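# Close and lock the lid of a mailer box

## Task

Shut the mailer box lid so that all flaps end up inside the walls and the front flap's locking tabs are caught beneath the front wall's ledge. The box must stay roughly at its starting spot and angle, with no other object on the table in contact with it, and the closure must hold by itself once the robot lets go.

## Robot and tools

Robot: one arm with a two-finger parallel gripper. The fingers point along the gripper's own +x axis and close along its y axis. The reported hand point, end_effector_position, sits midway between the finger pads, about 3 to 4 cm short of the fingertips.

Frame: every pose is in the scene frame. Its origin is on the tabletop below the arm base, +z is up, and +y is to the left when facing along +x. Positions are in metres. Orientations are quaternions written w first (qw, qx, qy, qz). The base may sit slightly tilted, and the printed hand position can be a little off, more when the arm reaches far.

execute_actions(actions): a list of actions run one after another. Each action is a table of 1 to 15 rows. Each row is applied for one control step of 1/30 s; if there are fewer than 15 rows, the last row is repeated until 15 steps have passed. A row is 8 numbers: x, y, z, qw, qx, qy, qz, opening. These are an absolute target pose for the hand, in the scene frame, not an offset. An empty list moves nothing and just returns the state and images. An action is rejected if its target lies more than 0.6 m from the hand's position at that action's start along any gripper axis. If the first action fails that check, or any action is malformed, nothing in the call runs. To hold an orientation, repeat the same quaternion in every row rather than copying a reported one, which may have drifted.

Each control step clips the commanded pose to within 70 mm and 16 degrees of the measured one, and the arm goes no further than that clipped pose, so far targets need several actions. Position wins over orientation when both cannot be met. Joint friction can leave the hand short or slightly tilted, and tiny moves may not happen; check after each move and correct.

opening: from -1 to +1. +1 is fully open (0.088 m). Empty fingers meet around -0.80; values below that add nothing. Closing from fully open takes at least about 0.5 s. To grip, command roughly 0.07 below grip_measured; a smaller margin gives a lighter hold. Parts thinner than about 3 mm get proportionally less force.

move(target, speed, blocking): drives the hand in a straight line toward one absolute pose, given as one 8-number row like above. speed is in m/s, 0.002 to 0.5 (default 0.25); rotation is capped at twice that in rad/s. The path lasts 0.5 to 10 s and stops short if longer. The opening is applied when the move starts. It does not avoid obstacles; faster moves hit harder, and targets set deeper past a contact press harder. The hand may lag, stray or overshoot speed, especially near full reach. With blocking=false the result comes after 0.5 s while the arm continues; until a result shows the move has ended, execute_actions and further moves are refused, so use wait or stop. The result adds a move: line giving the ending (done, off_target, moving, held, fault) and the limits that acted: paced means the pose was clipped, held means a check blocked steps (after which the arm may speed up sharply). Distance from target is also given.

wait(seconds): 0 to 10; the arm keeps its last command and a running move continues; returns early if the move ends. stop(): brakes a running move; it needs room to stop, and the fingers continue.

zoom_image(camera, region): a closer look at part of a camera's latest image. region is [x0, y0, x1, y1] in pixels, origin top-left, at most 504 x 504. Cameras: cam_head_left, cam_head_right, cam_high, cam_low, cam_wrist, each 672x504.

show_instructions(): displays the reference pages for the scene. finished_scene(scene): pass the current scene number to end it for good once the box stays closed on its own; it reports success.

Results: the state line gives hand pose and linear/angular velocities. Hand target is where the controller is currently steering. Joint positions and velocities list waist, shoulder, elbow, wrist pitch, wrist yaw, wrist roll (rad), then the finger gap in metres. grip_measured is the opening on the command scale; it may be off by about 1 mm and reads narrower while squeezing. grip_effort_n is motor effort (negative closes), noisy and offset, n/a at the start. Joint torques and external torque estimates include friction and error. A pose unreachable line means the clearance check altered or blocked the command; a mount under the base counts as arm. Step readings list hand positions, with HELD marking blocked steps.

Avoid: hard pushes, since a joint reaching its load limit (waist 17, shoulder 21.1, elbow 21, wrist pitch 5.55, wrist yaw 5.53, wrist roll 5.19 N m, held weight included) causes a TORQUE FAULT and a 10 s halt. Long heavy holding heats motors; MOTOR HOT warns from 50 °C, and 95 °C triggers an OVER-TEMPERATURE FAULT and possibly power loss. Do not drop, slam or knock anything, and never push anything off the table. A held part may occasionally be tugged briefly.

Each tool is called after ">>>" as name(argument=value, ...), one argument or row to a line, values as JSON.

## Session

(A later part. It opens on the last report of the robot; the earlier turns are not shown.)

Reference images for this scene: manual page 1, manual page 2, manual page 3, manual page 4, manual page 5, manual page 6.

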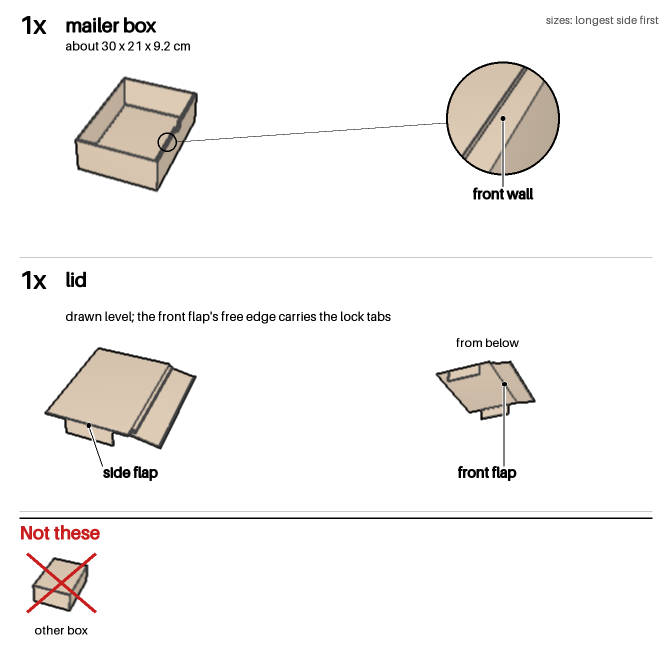

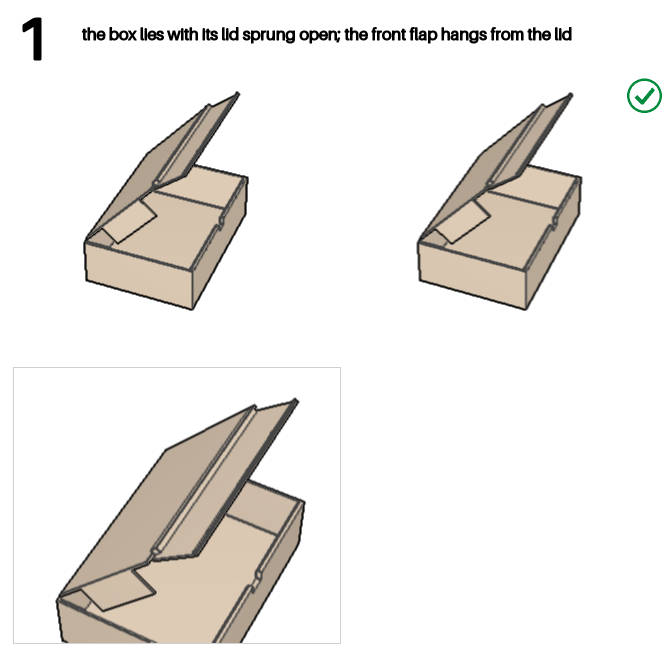

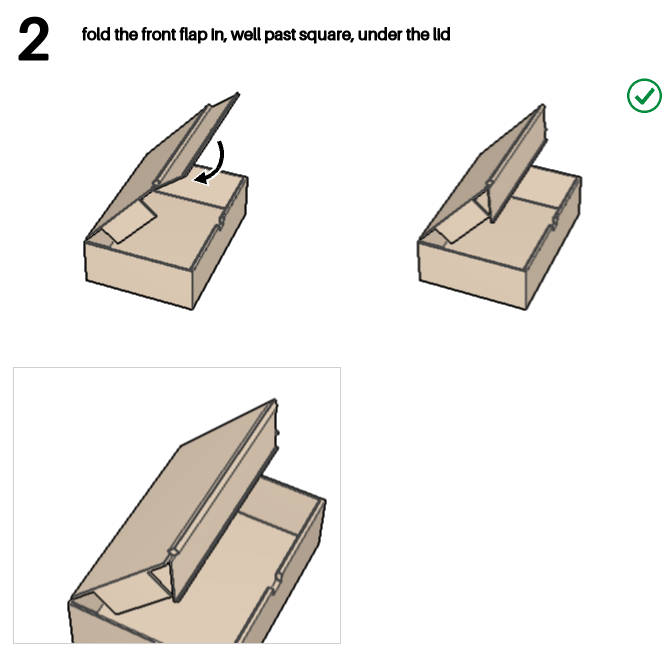

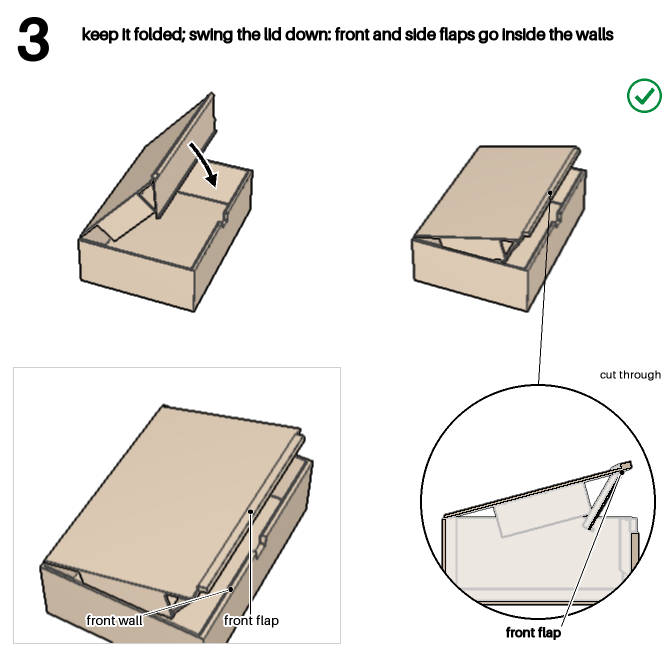

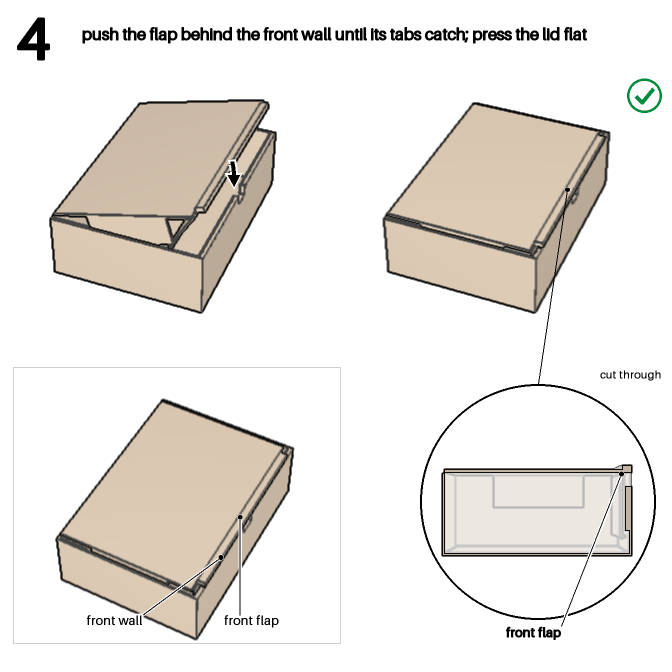

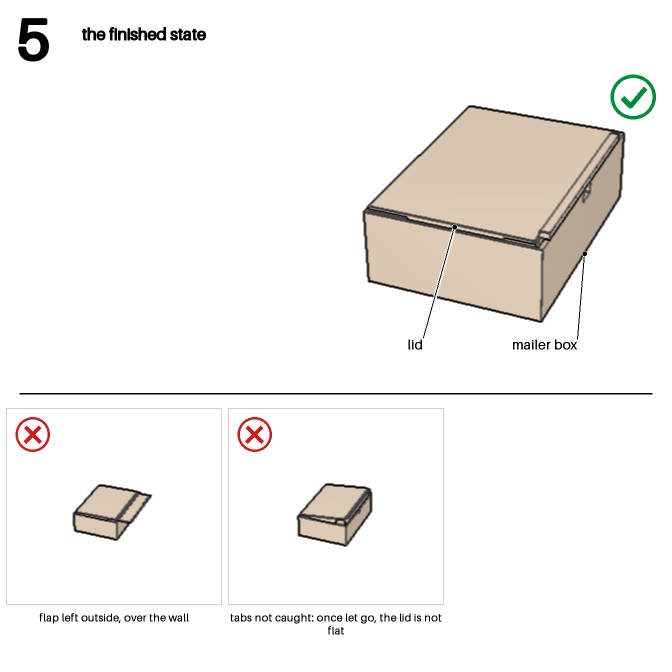

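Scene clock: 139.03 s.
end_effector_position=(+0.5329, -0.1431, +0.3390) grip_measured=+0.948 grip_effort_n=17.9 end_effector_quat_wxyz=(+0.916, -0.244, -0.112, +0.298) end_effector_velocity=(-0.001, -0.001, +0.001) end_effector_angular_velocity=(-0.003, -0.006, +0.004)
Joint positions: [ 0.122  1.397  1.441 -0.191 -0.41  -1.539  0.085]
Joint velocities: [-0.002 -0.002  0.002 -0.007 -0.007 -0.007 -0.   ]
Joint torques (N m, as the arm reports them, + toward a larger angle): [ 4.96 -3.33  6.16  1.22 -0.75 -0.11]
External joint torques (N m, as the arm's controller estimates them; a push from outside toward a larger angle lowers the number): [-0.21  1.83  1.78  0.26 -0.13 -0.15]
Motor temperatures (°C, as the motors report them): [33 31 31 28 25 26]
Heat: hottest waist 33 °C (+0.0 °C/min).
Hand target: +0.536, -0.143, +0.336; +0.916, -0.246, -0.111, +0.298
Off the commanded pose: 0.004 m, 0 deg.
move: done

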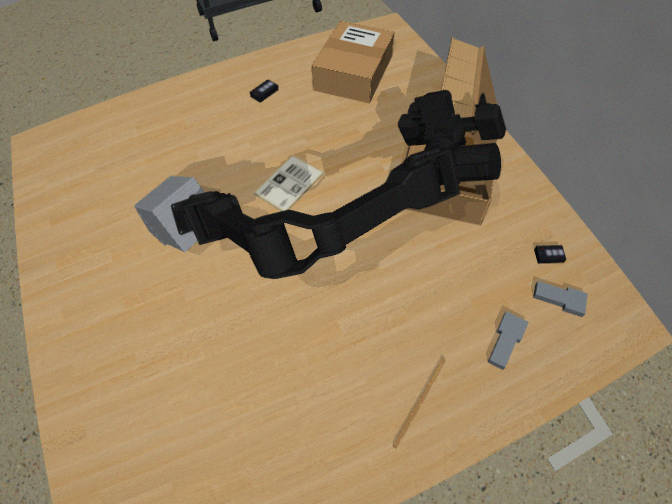

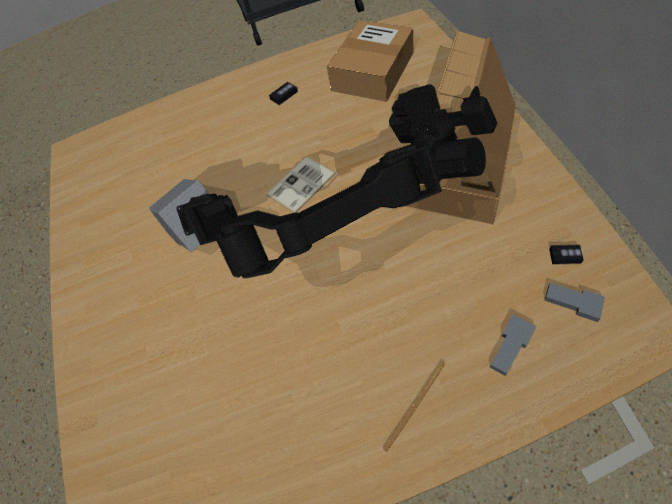

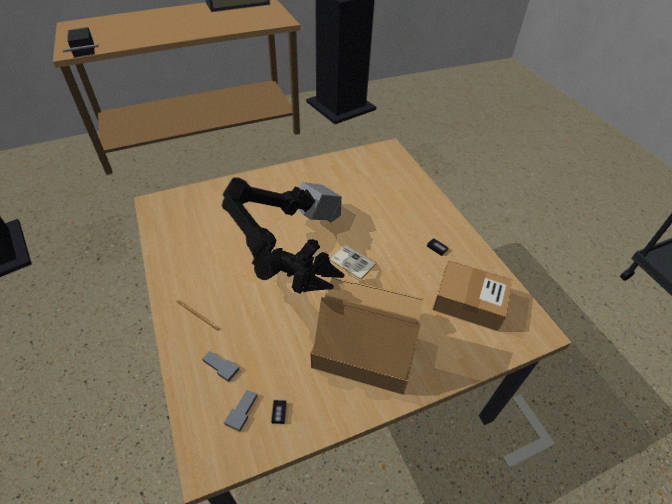

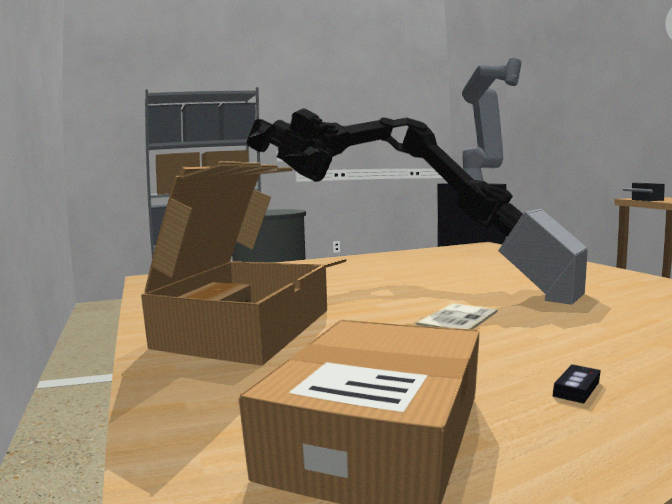

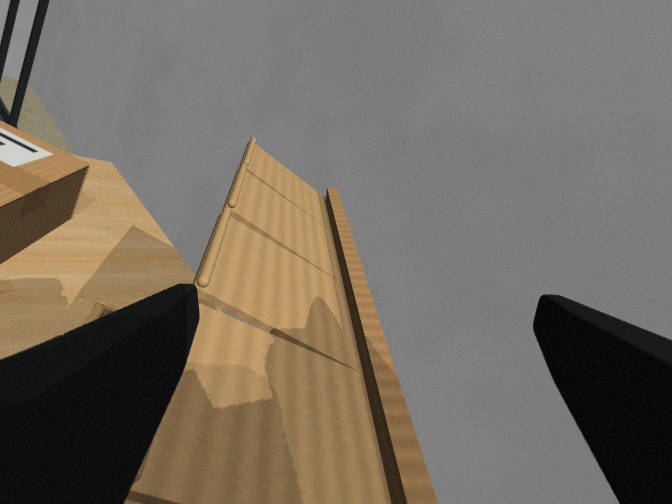

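>>> move(
  target=[0.49,-0.14,0.37,0.916,-0.246,-0.111,0.298,0.95],
  speed=0.06,
)

>>> move(
  target=[0.44,-0.18,0.30,0.924,0,0,0.36,-0.8],
)

>>> move(
  target=[0.465,-0.155,0.16,0.924,0,0,0.36,-0.8],
)

Scene clock: 151.33 s.
end_effector_position=(+0.4923, -0.1414, +0.3717) grip_measured=+0.948 grip_effort_n=17.4 end_effector_quat_wxyz=(+0.916, -0.248, -0.115, +0.295) end_effector_velocity=(-0.005, +0.009, -0.005) end_effector_angular_velocity=(-0.011, +0.016, +0.029)
Joint positions: [ 0.236  1.245  1.337 -0.228 -0.299 -1.53   0.085]
Joint velocities: [ 0.007 -0.002 -0.017 -0.022  0.007 -0.007 -0.   ]
Joint torques (N m, as the arm reports them, + toward a larger angle): [ 4.53 -3.63  3.99  0.82 -0.44  0.21]
External joint torques (N m, as the arm's controller estimates them; a push from outside toward a larger angle lowers the number): [ 0.26 -0.1  -0.2  -0.16  0.18  0.17]
Motor temperatures (°C, as the motors report them): [33 31 31 29 26 26]
Heat: hottest waist 33 °C (-1.0 °C/min).
Hand target: +0.490, -0.140, +0.370; +0.916, -0.246, -0.111, +0.298
Off the commanded pose: 0.003 m, 1 deg.
move: done

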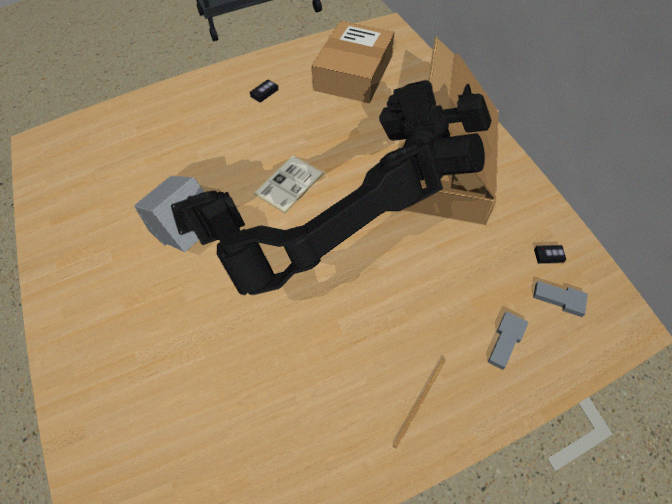

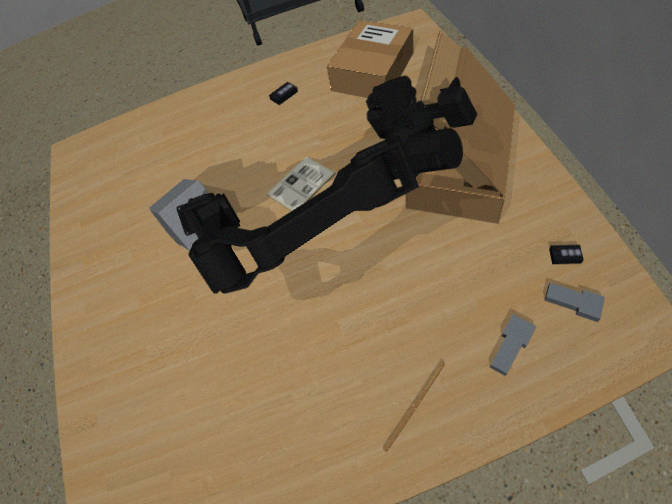

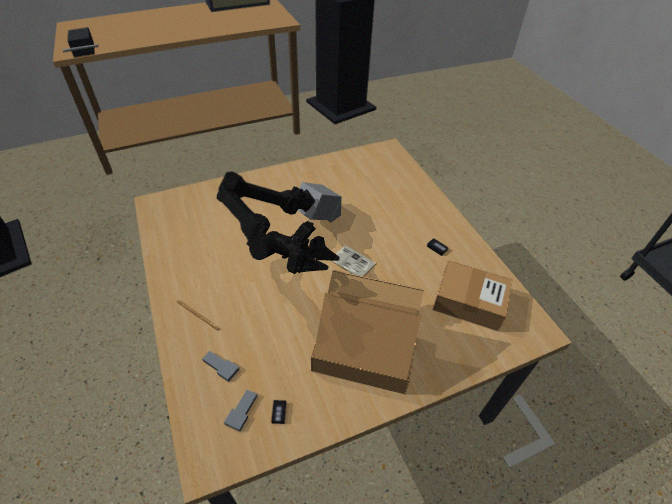

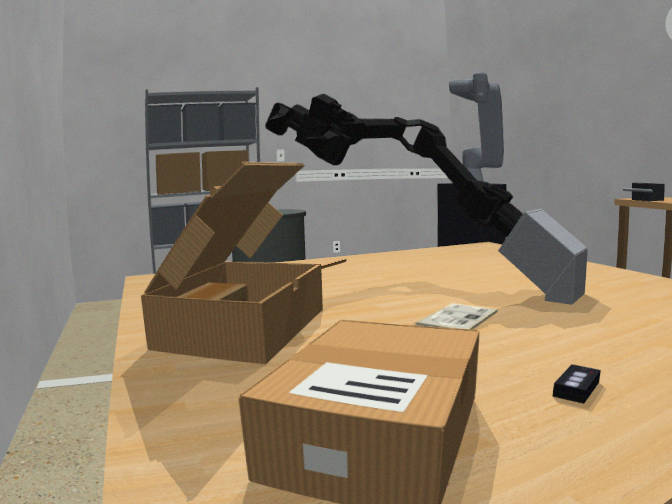

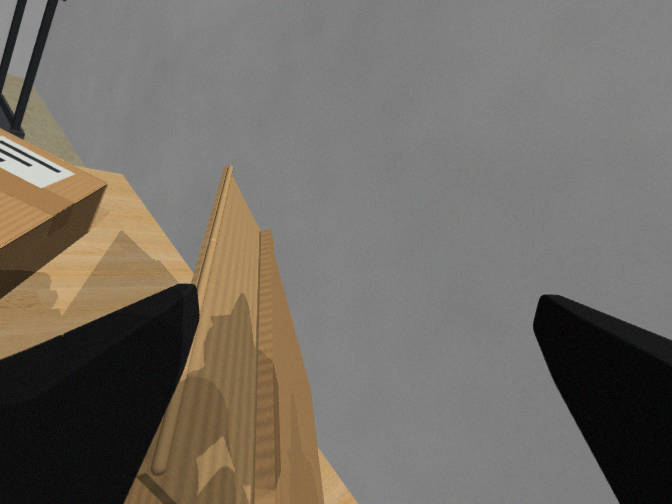

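Scene clock: 152.97 s.
end_effector_position=(+0.4426, -0.1809, +0.3014) grip_measured=-0.797 grip_effort_n=-11.4 end_effector_quat_wxyz=(+0.933, -0.004, -0.002, +0.361) end_effector_velocity=(-0.006, +0.002, +0.000) end_effector_angular_velocity=(+0.028, +0.004, +0.025)
Joint positions: [-0.129  1.127  1.269 -0.45  -0.65  -1.135  0.   ]
Joint velocities: [-0.012 -0.007 -0.007 -0.022 -0.037  0.007  0.   ]
Joint torques (N m, as the arm reports them, + toward a larger angle): [ 2.95 -5.42  4.27  0.55 -0.91  0.17]
External joint torques (N m, as the arm's controller estimates them; a push from outside toward a larger angle lowers the number): [-0.18 -0.03 -0.25 -0.18 -0.23  0.16]
Motor temperatures (°C, as the motors report them): [33 31 31 29 26 26]
Heat: hottest waist 33 °C (-1.0 °C/min).
Hand target: +0.440, -0.180, +0.300; +0.932, +0.001, -0.000, +0.363
Off the commanded pose: 0.003 m, 1 deg.
move: done

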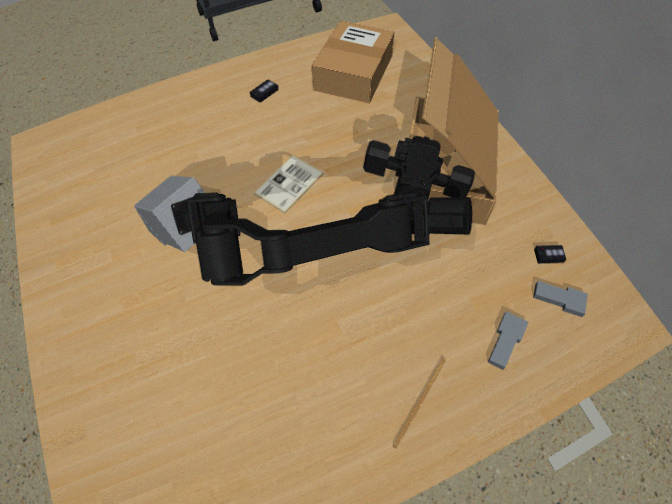

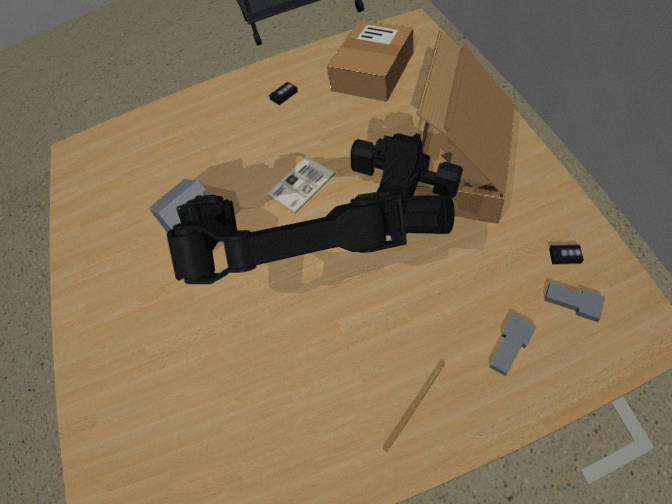

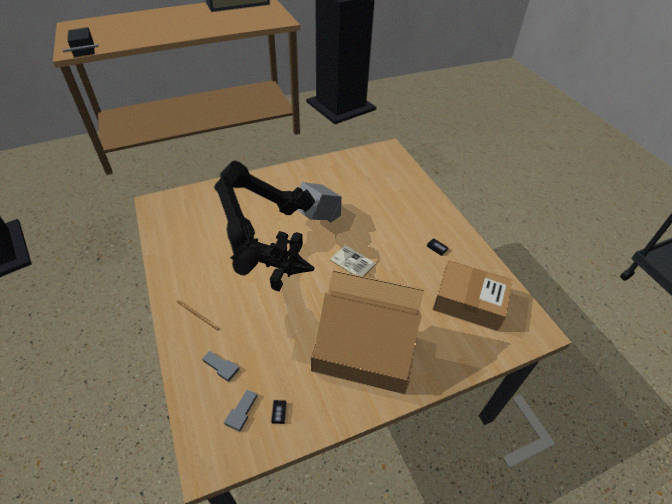

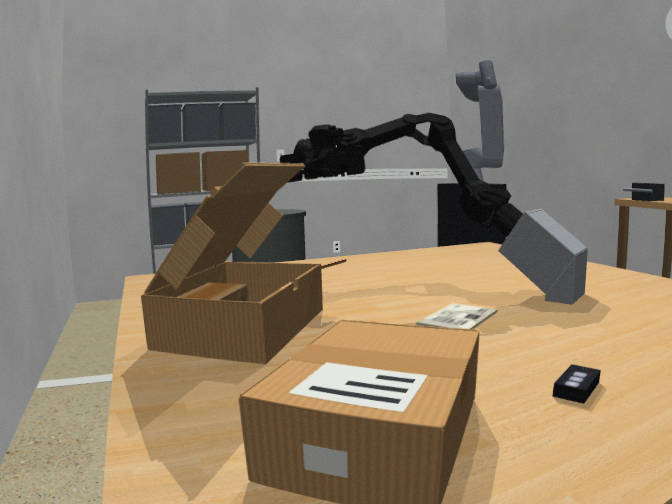

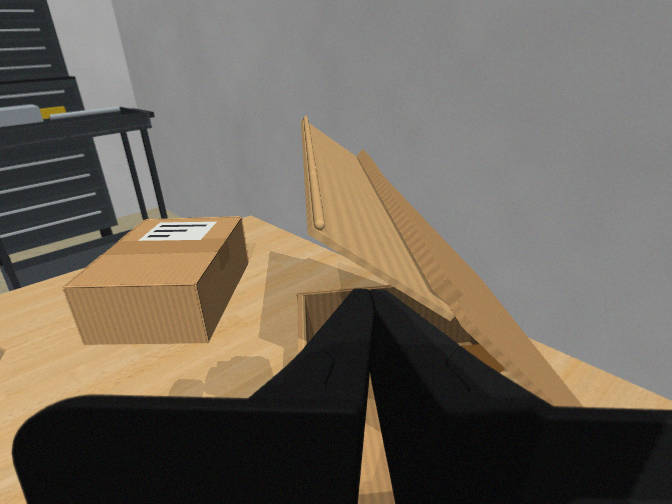

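Scene clock: 154.20 s.
end_effector_position=(+0.4647, -0.1577, +0.1650) grip_measured=-0.797 grip_effort_n=-11.4 end_effector_quat_wxyz=(+0.933, -0.002, -0.001, +0.360) end_effector_velocity=(-0.001, -0.000, +0.000) end_effector_angular_velocity=(-0.001, -0.020, +0.007)
Joint positions: [-0.4    1.409  1.128 -0.118 -0.904 -1.262  0.   ]
Joint velocities: [-0.007  0.002  0.002 -0.007 -0.022 -0.022  0.   ]
Joint torques (N m, as the arm reports them, + toward a larger angle): [ 4.09 -5.1   4.13  0.77 -0.92 -0.14]
External joint torques (N m, as the arm's controller estimates them; a push from outside toward a larger angle lowers the number): [-0.05  2.33  0.39  0.22 -0.2  -0.14]
Motor temperatures (°C, as the motors report them): [33 31 31 29 26 26]
Heat: hottest waist 33 °C (-1.0 °C/min).
Hand target: +0.465, -0.155, +0.160; +0.932, +0.000, -0.000, +0.363
Off the commanded pose: 0.006 m, 0 deg.
move: done

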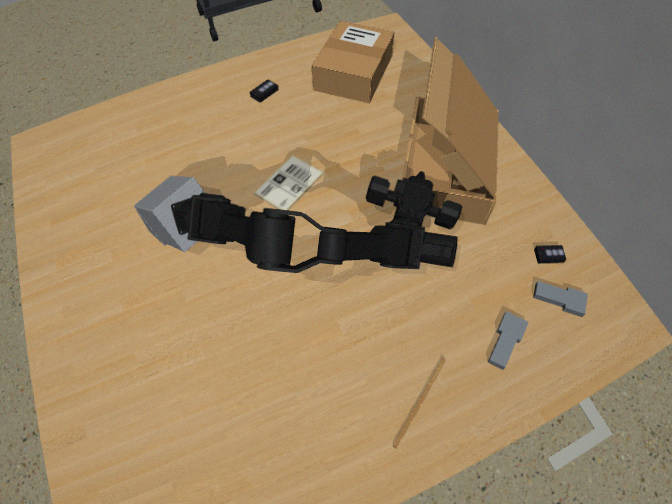

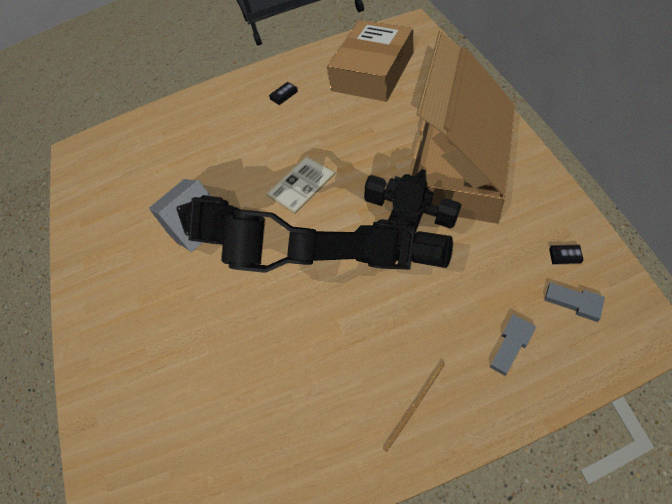

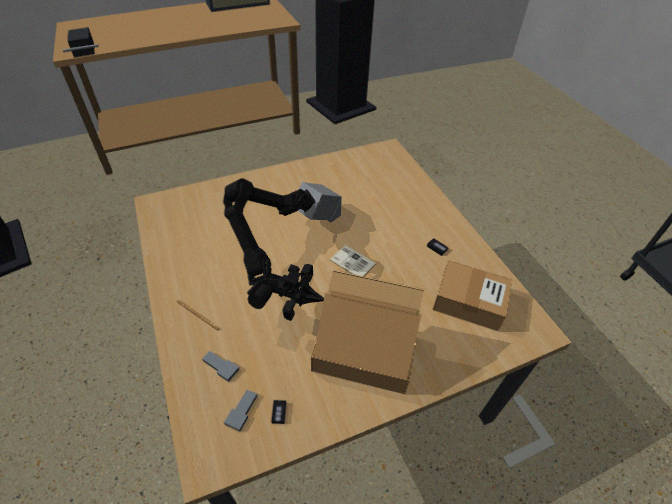

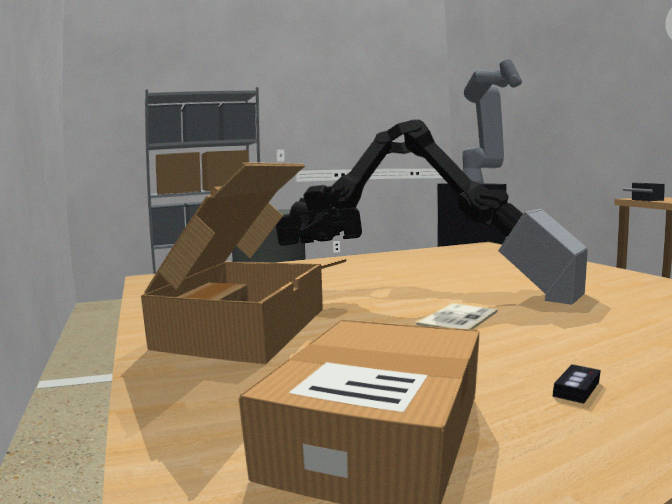

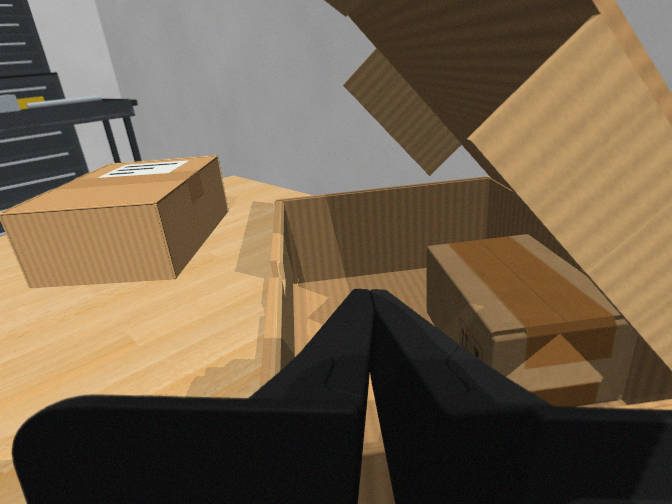

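>>> move(
  target=[0.508,-0.118,0.145,0.917,0,0,0.399,0.3],
  speed=0.08,
)

>>> move(
  target=[0.508,-0.118,0.112,0.917,0,0,0.399,0.3],
  speed=0.03,
)

Scene clock: 159.60 s.
end_effector_position=(+0.5067, -0.1212, +0.1491) grip_measured=+0.297 grip_effort_n=17.9 end_effector_quat_wxyz=(+0.918, -0.001, -0.004, +0.396) end_effector_velocity=(-0.001, +0.002, -0.002) end_effector_angular_velocity=(+0.018, +0.017, +0.015)
Joint positions: [-0.307  1.612  1.281 -0.135 -0.848 -1.287  0.054]
Joint velocities: [-0.002  0.007  0.007 -0.022 -0.007  0.007 -0.   ]
Joint torques (N m, as the arm reports them, + toward a larger angle): [ 5.76 -5.21  4.81  0.33 -0.53 -0.13]
External joint torques (N m, as the arm's controller estimates them; a push from outside toward a larger angle lowers the number): [ 0.41  2.43  1.35 -0.16  0.17 -0.14]
Motor temperatures (°C, as the motors report them): [33 31 31 29 26 26]
Heat: hottest waist 33 °C (-1.0 °C/min).
Hand target: +0.508, -0.118, +0.145; +0.917, -0.000, -0.000, +0.399
Off the commanded pose: 0.005 m, 1 deg.
move: done

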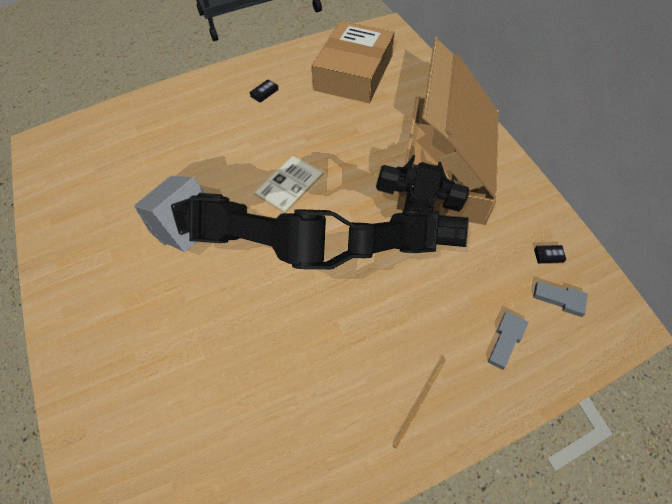

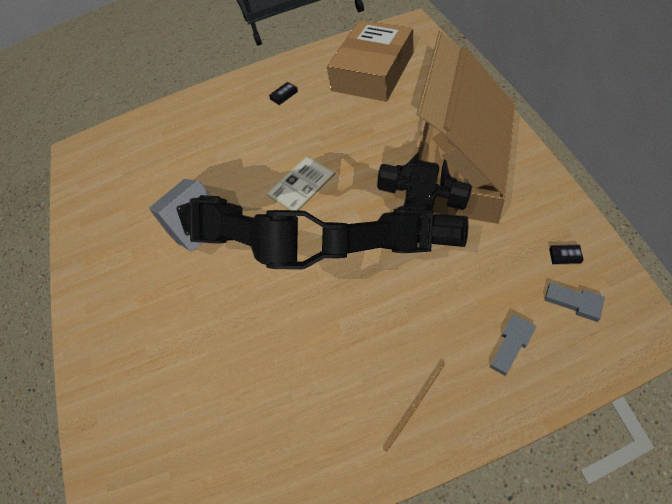

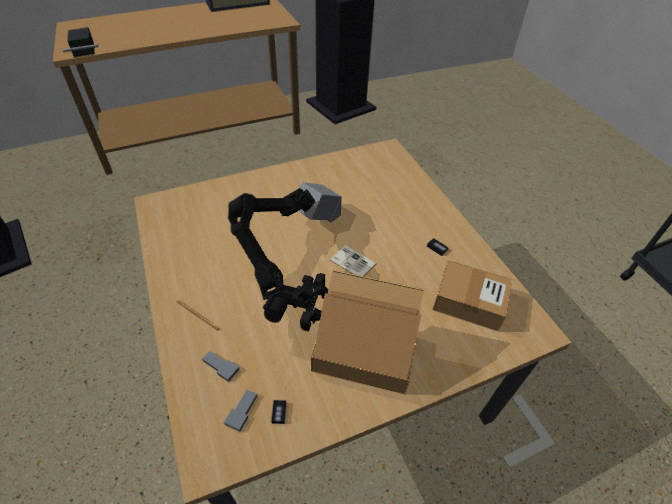

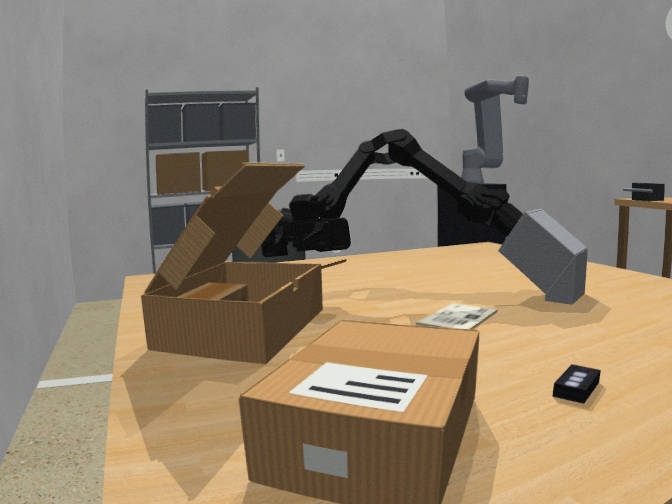

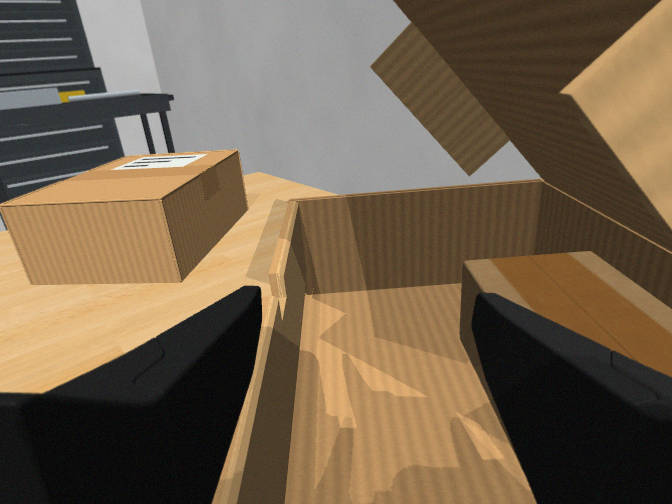

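Scene clock: 161.07 s.
end_effector_position=(+0.5085, -0.1199, +0.1267) grip_measured=+0.298 grip_effort_n=17.9 end_effector_quat_wxyz=(+0.917, -0.004, -0.015, +0.398) end_effector_velocity=(+0.000, +0.001, +0.001) end_effector_angular_velocity=(-0.001, -0.030, +0.002)
Joint positions: [-0.348  1.677  1.3   -0.112 -0.902 -1.331  0.054]
Joint velocities: [-0.002  0.007  0.002  0.007 -0.022 -0.022 -0.   ]
Joint torques (N m, as the arm reports them, + toward a larger angle): [ 4.32 -4.44  4.03  0.62 -0.37  0.01]
External joint torques (N m, as the arm's controller estimates them; a push from outside toward a larger angle lowers the number): [-1.23  3.5   0.71  0.16  0.34  0.  ]
Motor temperatures (°C, as the motors report them): [33 31 31 29 26 26]
Heat: hottest waist 33 °C (-1.0 °C/min).
Hand target: +0.508, -0.118, +0.112; +0.917, +0.000, -0.000, +0.399
Off the commanded pose: 0.015 m, 2 deg.
move: off_target

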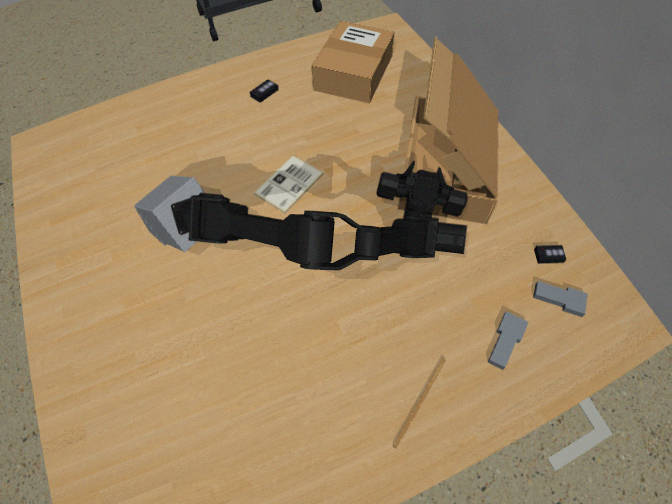

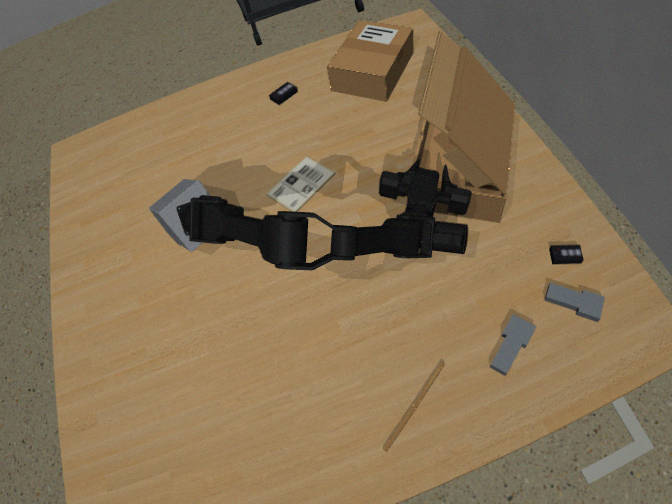

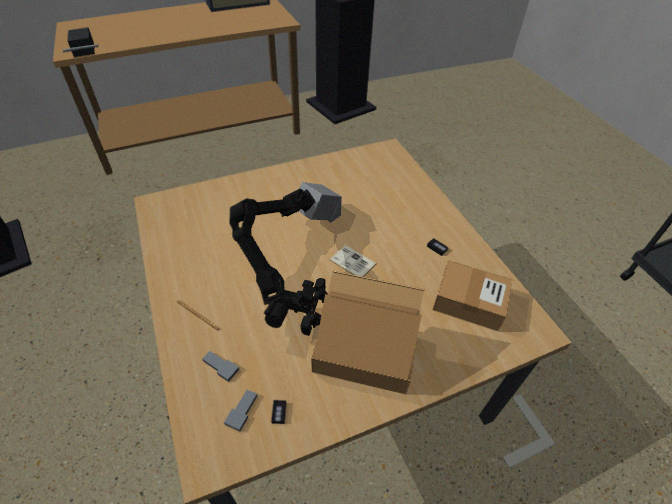

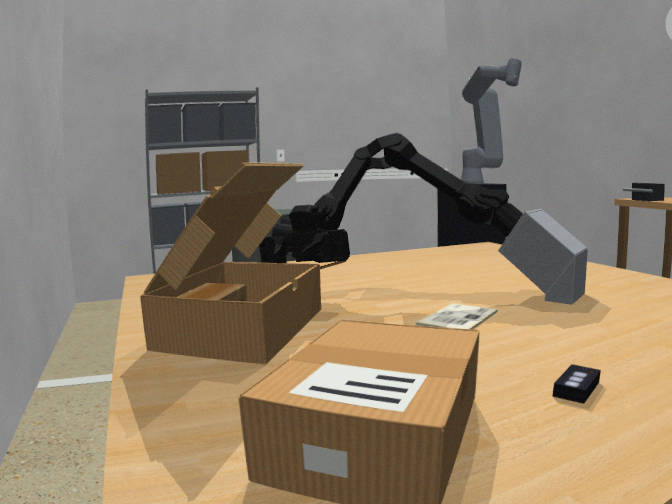

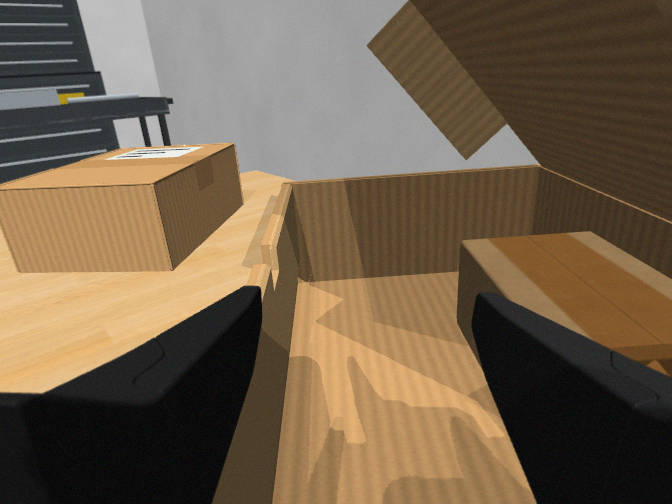

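>>> move(
  target=[0.445,-0.045,0.112,0.972,0,0,0.233,0.3],
  speed=0.04,
)

Scene clock: 186.03 s.
end_effector_position=(+0.4523, -0.0530, +0.1302) grip_measured=+0.298 grip_effort_n=16.0 end_effector_quat_wxyz=(+0.973, -0.015, -0.032, +0.226) end_effector_velocity=(-0.000, -0.001, +0.002) end_effector_angular_velocity=(-0.009, -0.010, -0.033)
Joint positions: [-0.216  1.648  0.608  1.059 -0.639 -0.991  0.054]
Joint velocities: [ 0.007  0.012 -0.017  0.066  0.022  0.007  0.   ]
Joint torques (N m, as the arm reports them, + toward a larger angle): [ 3.52 -1.88 -0.27  0.32  0.18  0.47]
External joint torques (N m, as the arm's controller estimates them; a push from outside toward a larger angle lowers the number): [-1.4   3.49 -1.78 -0.7   0.79  0.47]
Motor temperatures (°C, as the motors report them): [33 32 30 28 25 26]
Heat: hottest waist 33 °C (+0.0 °C/min).
Hand target: +0.445, -0.045, +0.112; +0.972, -0.000, +0.001, +0.233
Off the commanded pose: 0.021 m, 4 deg.
move: off_target

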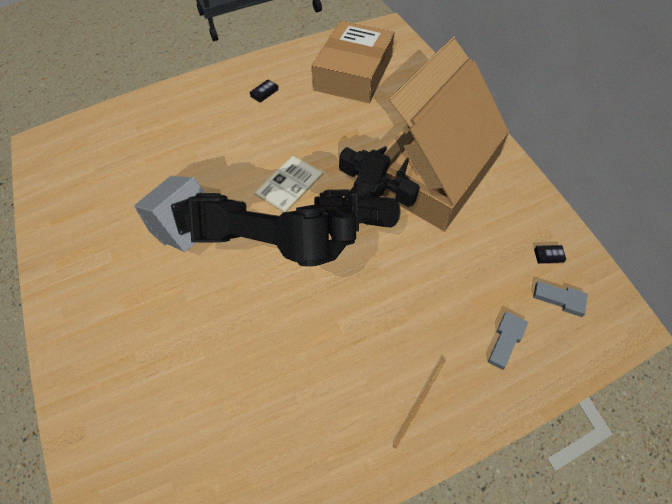

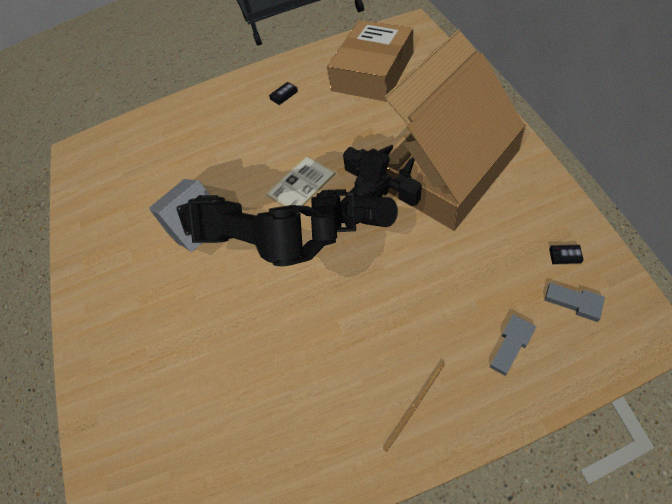

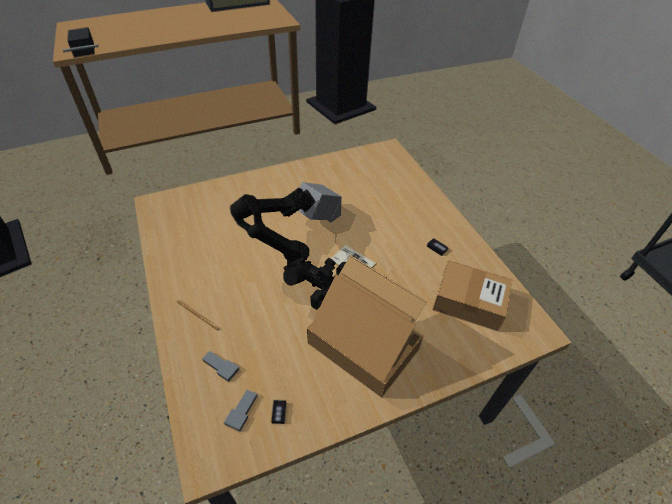

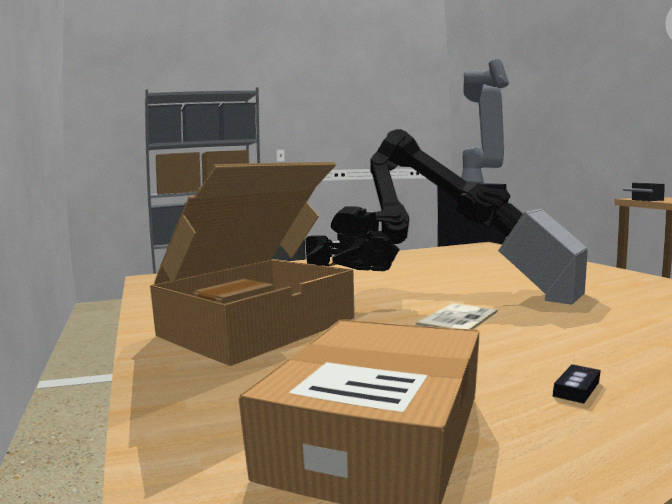

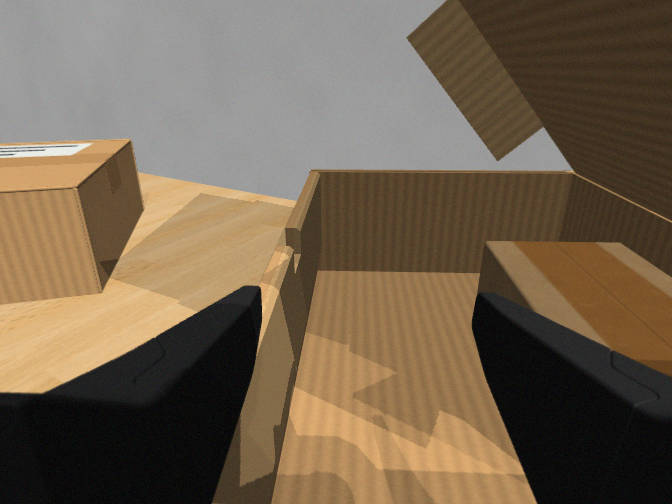

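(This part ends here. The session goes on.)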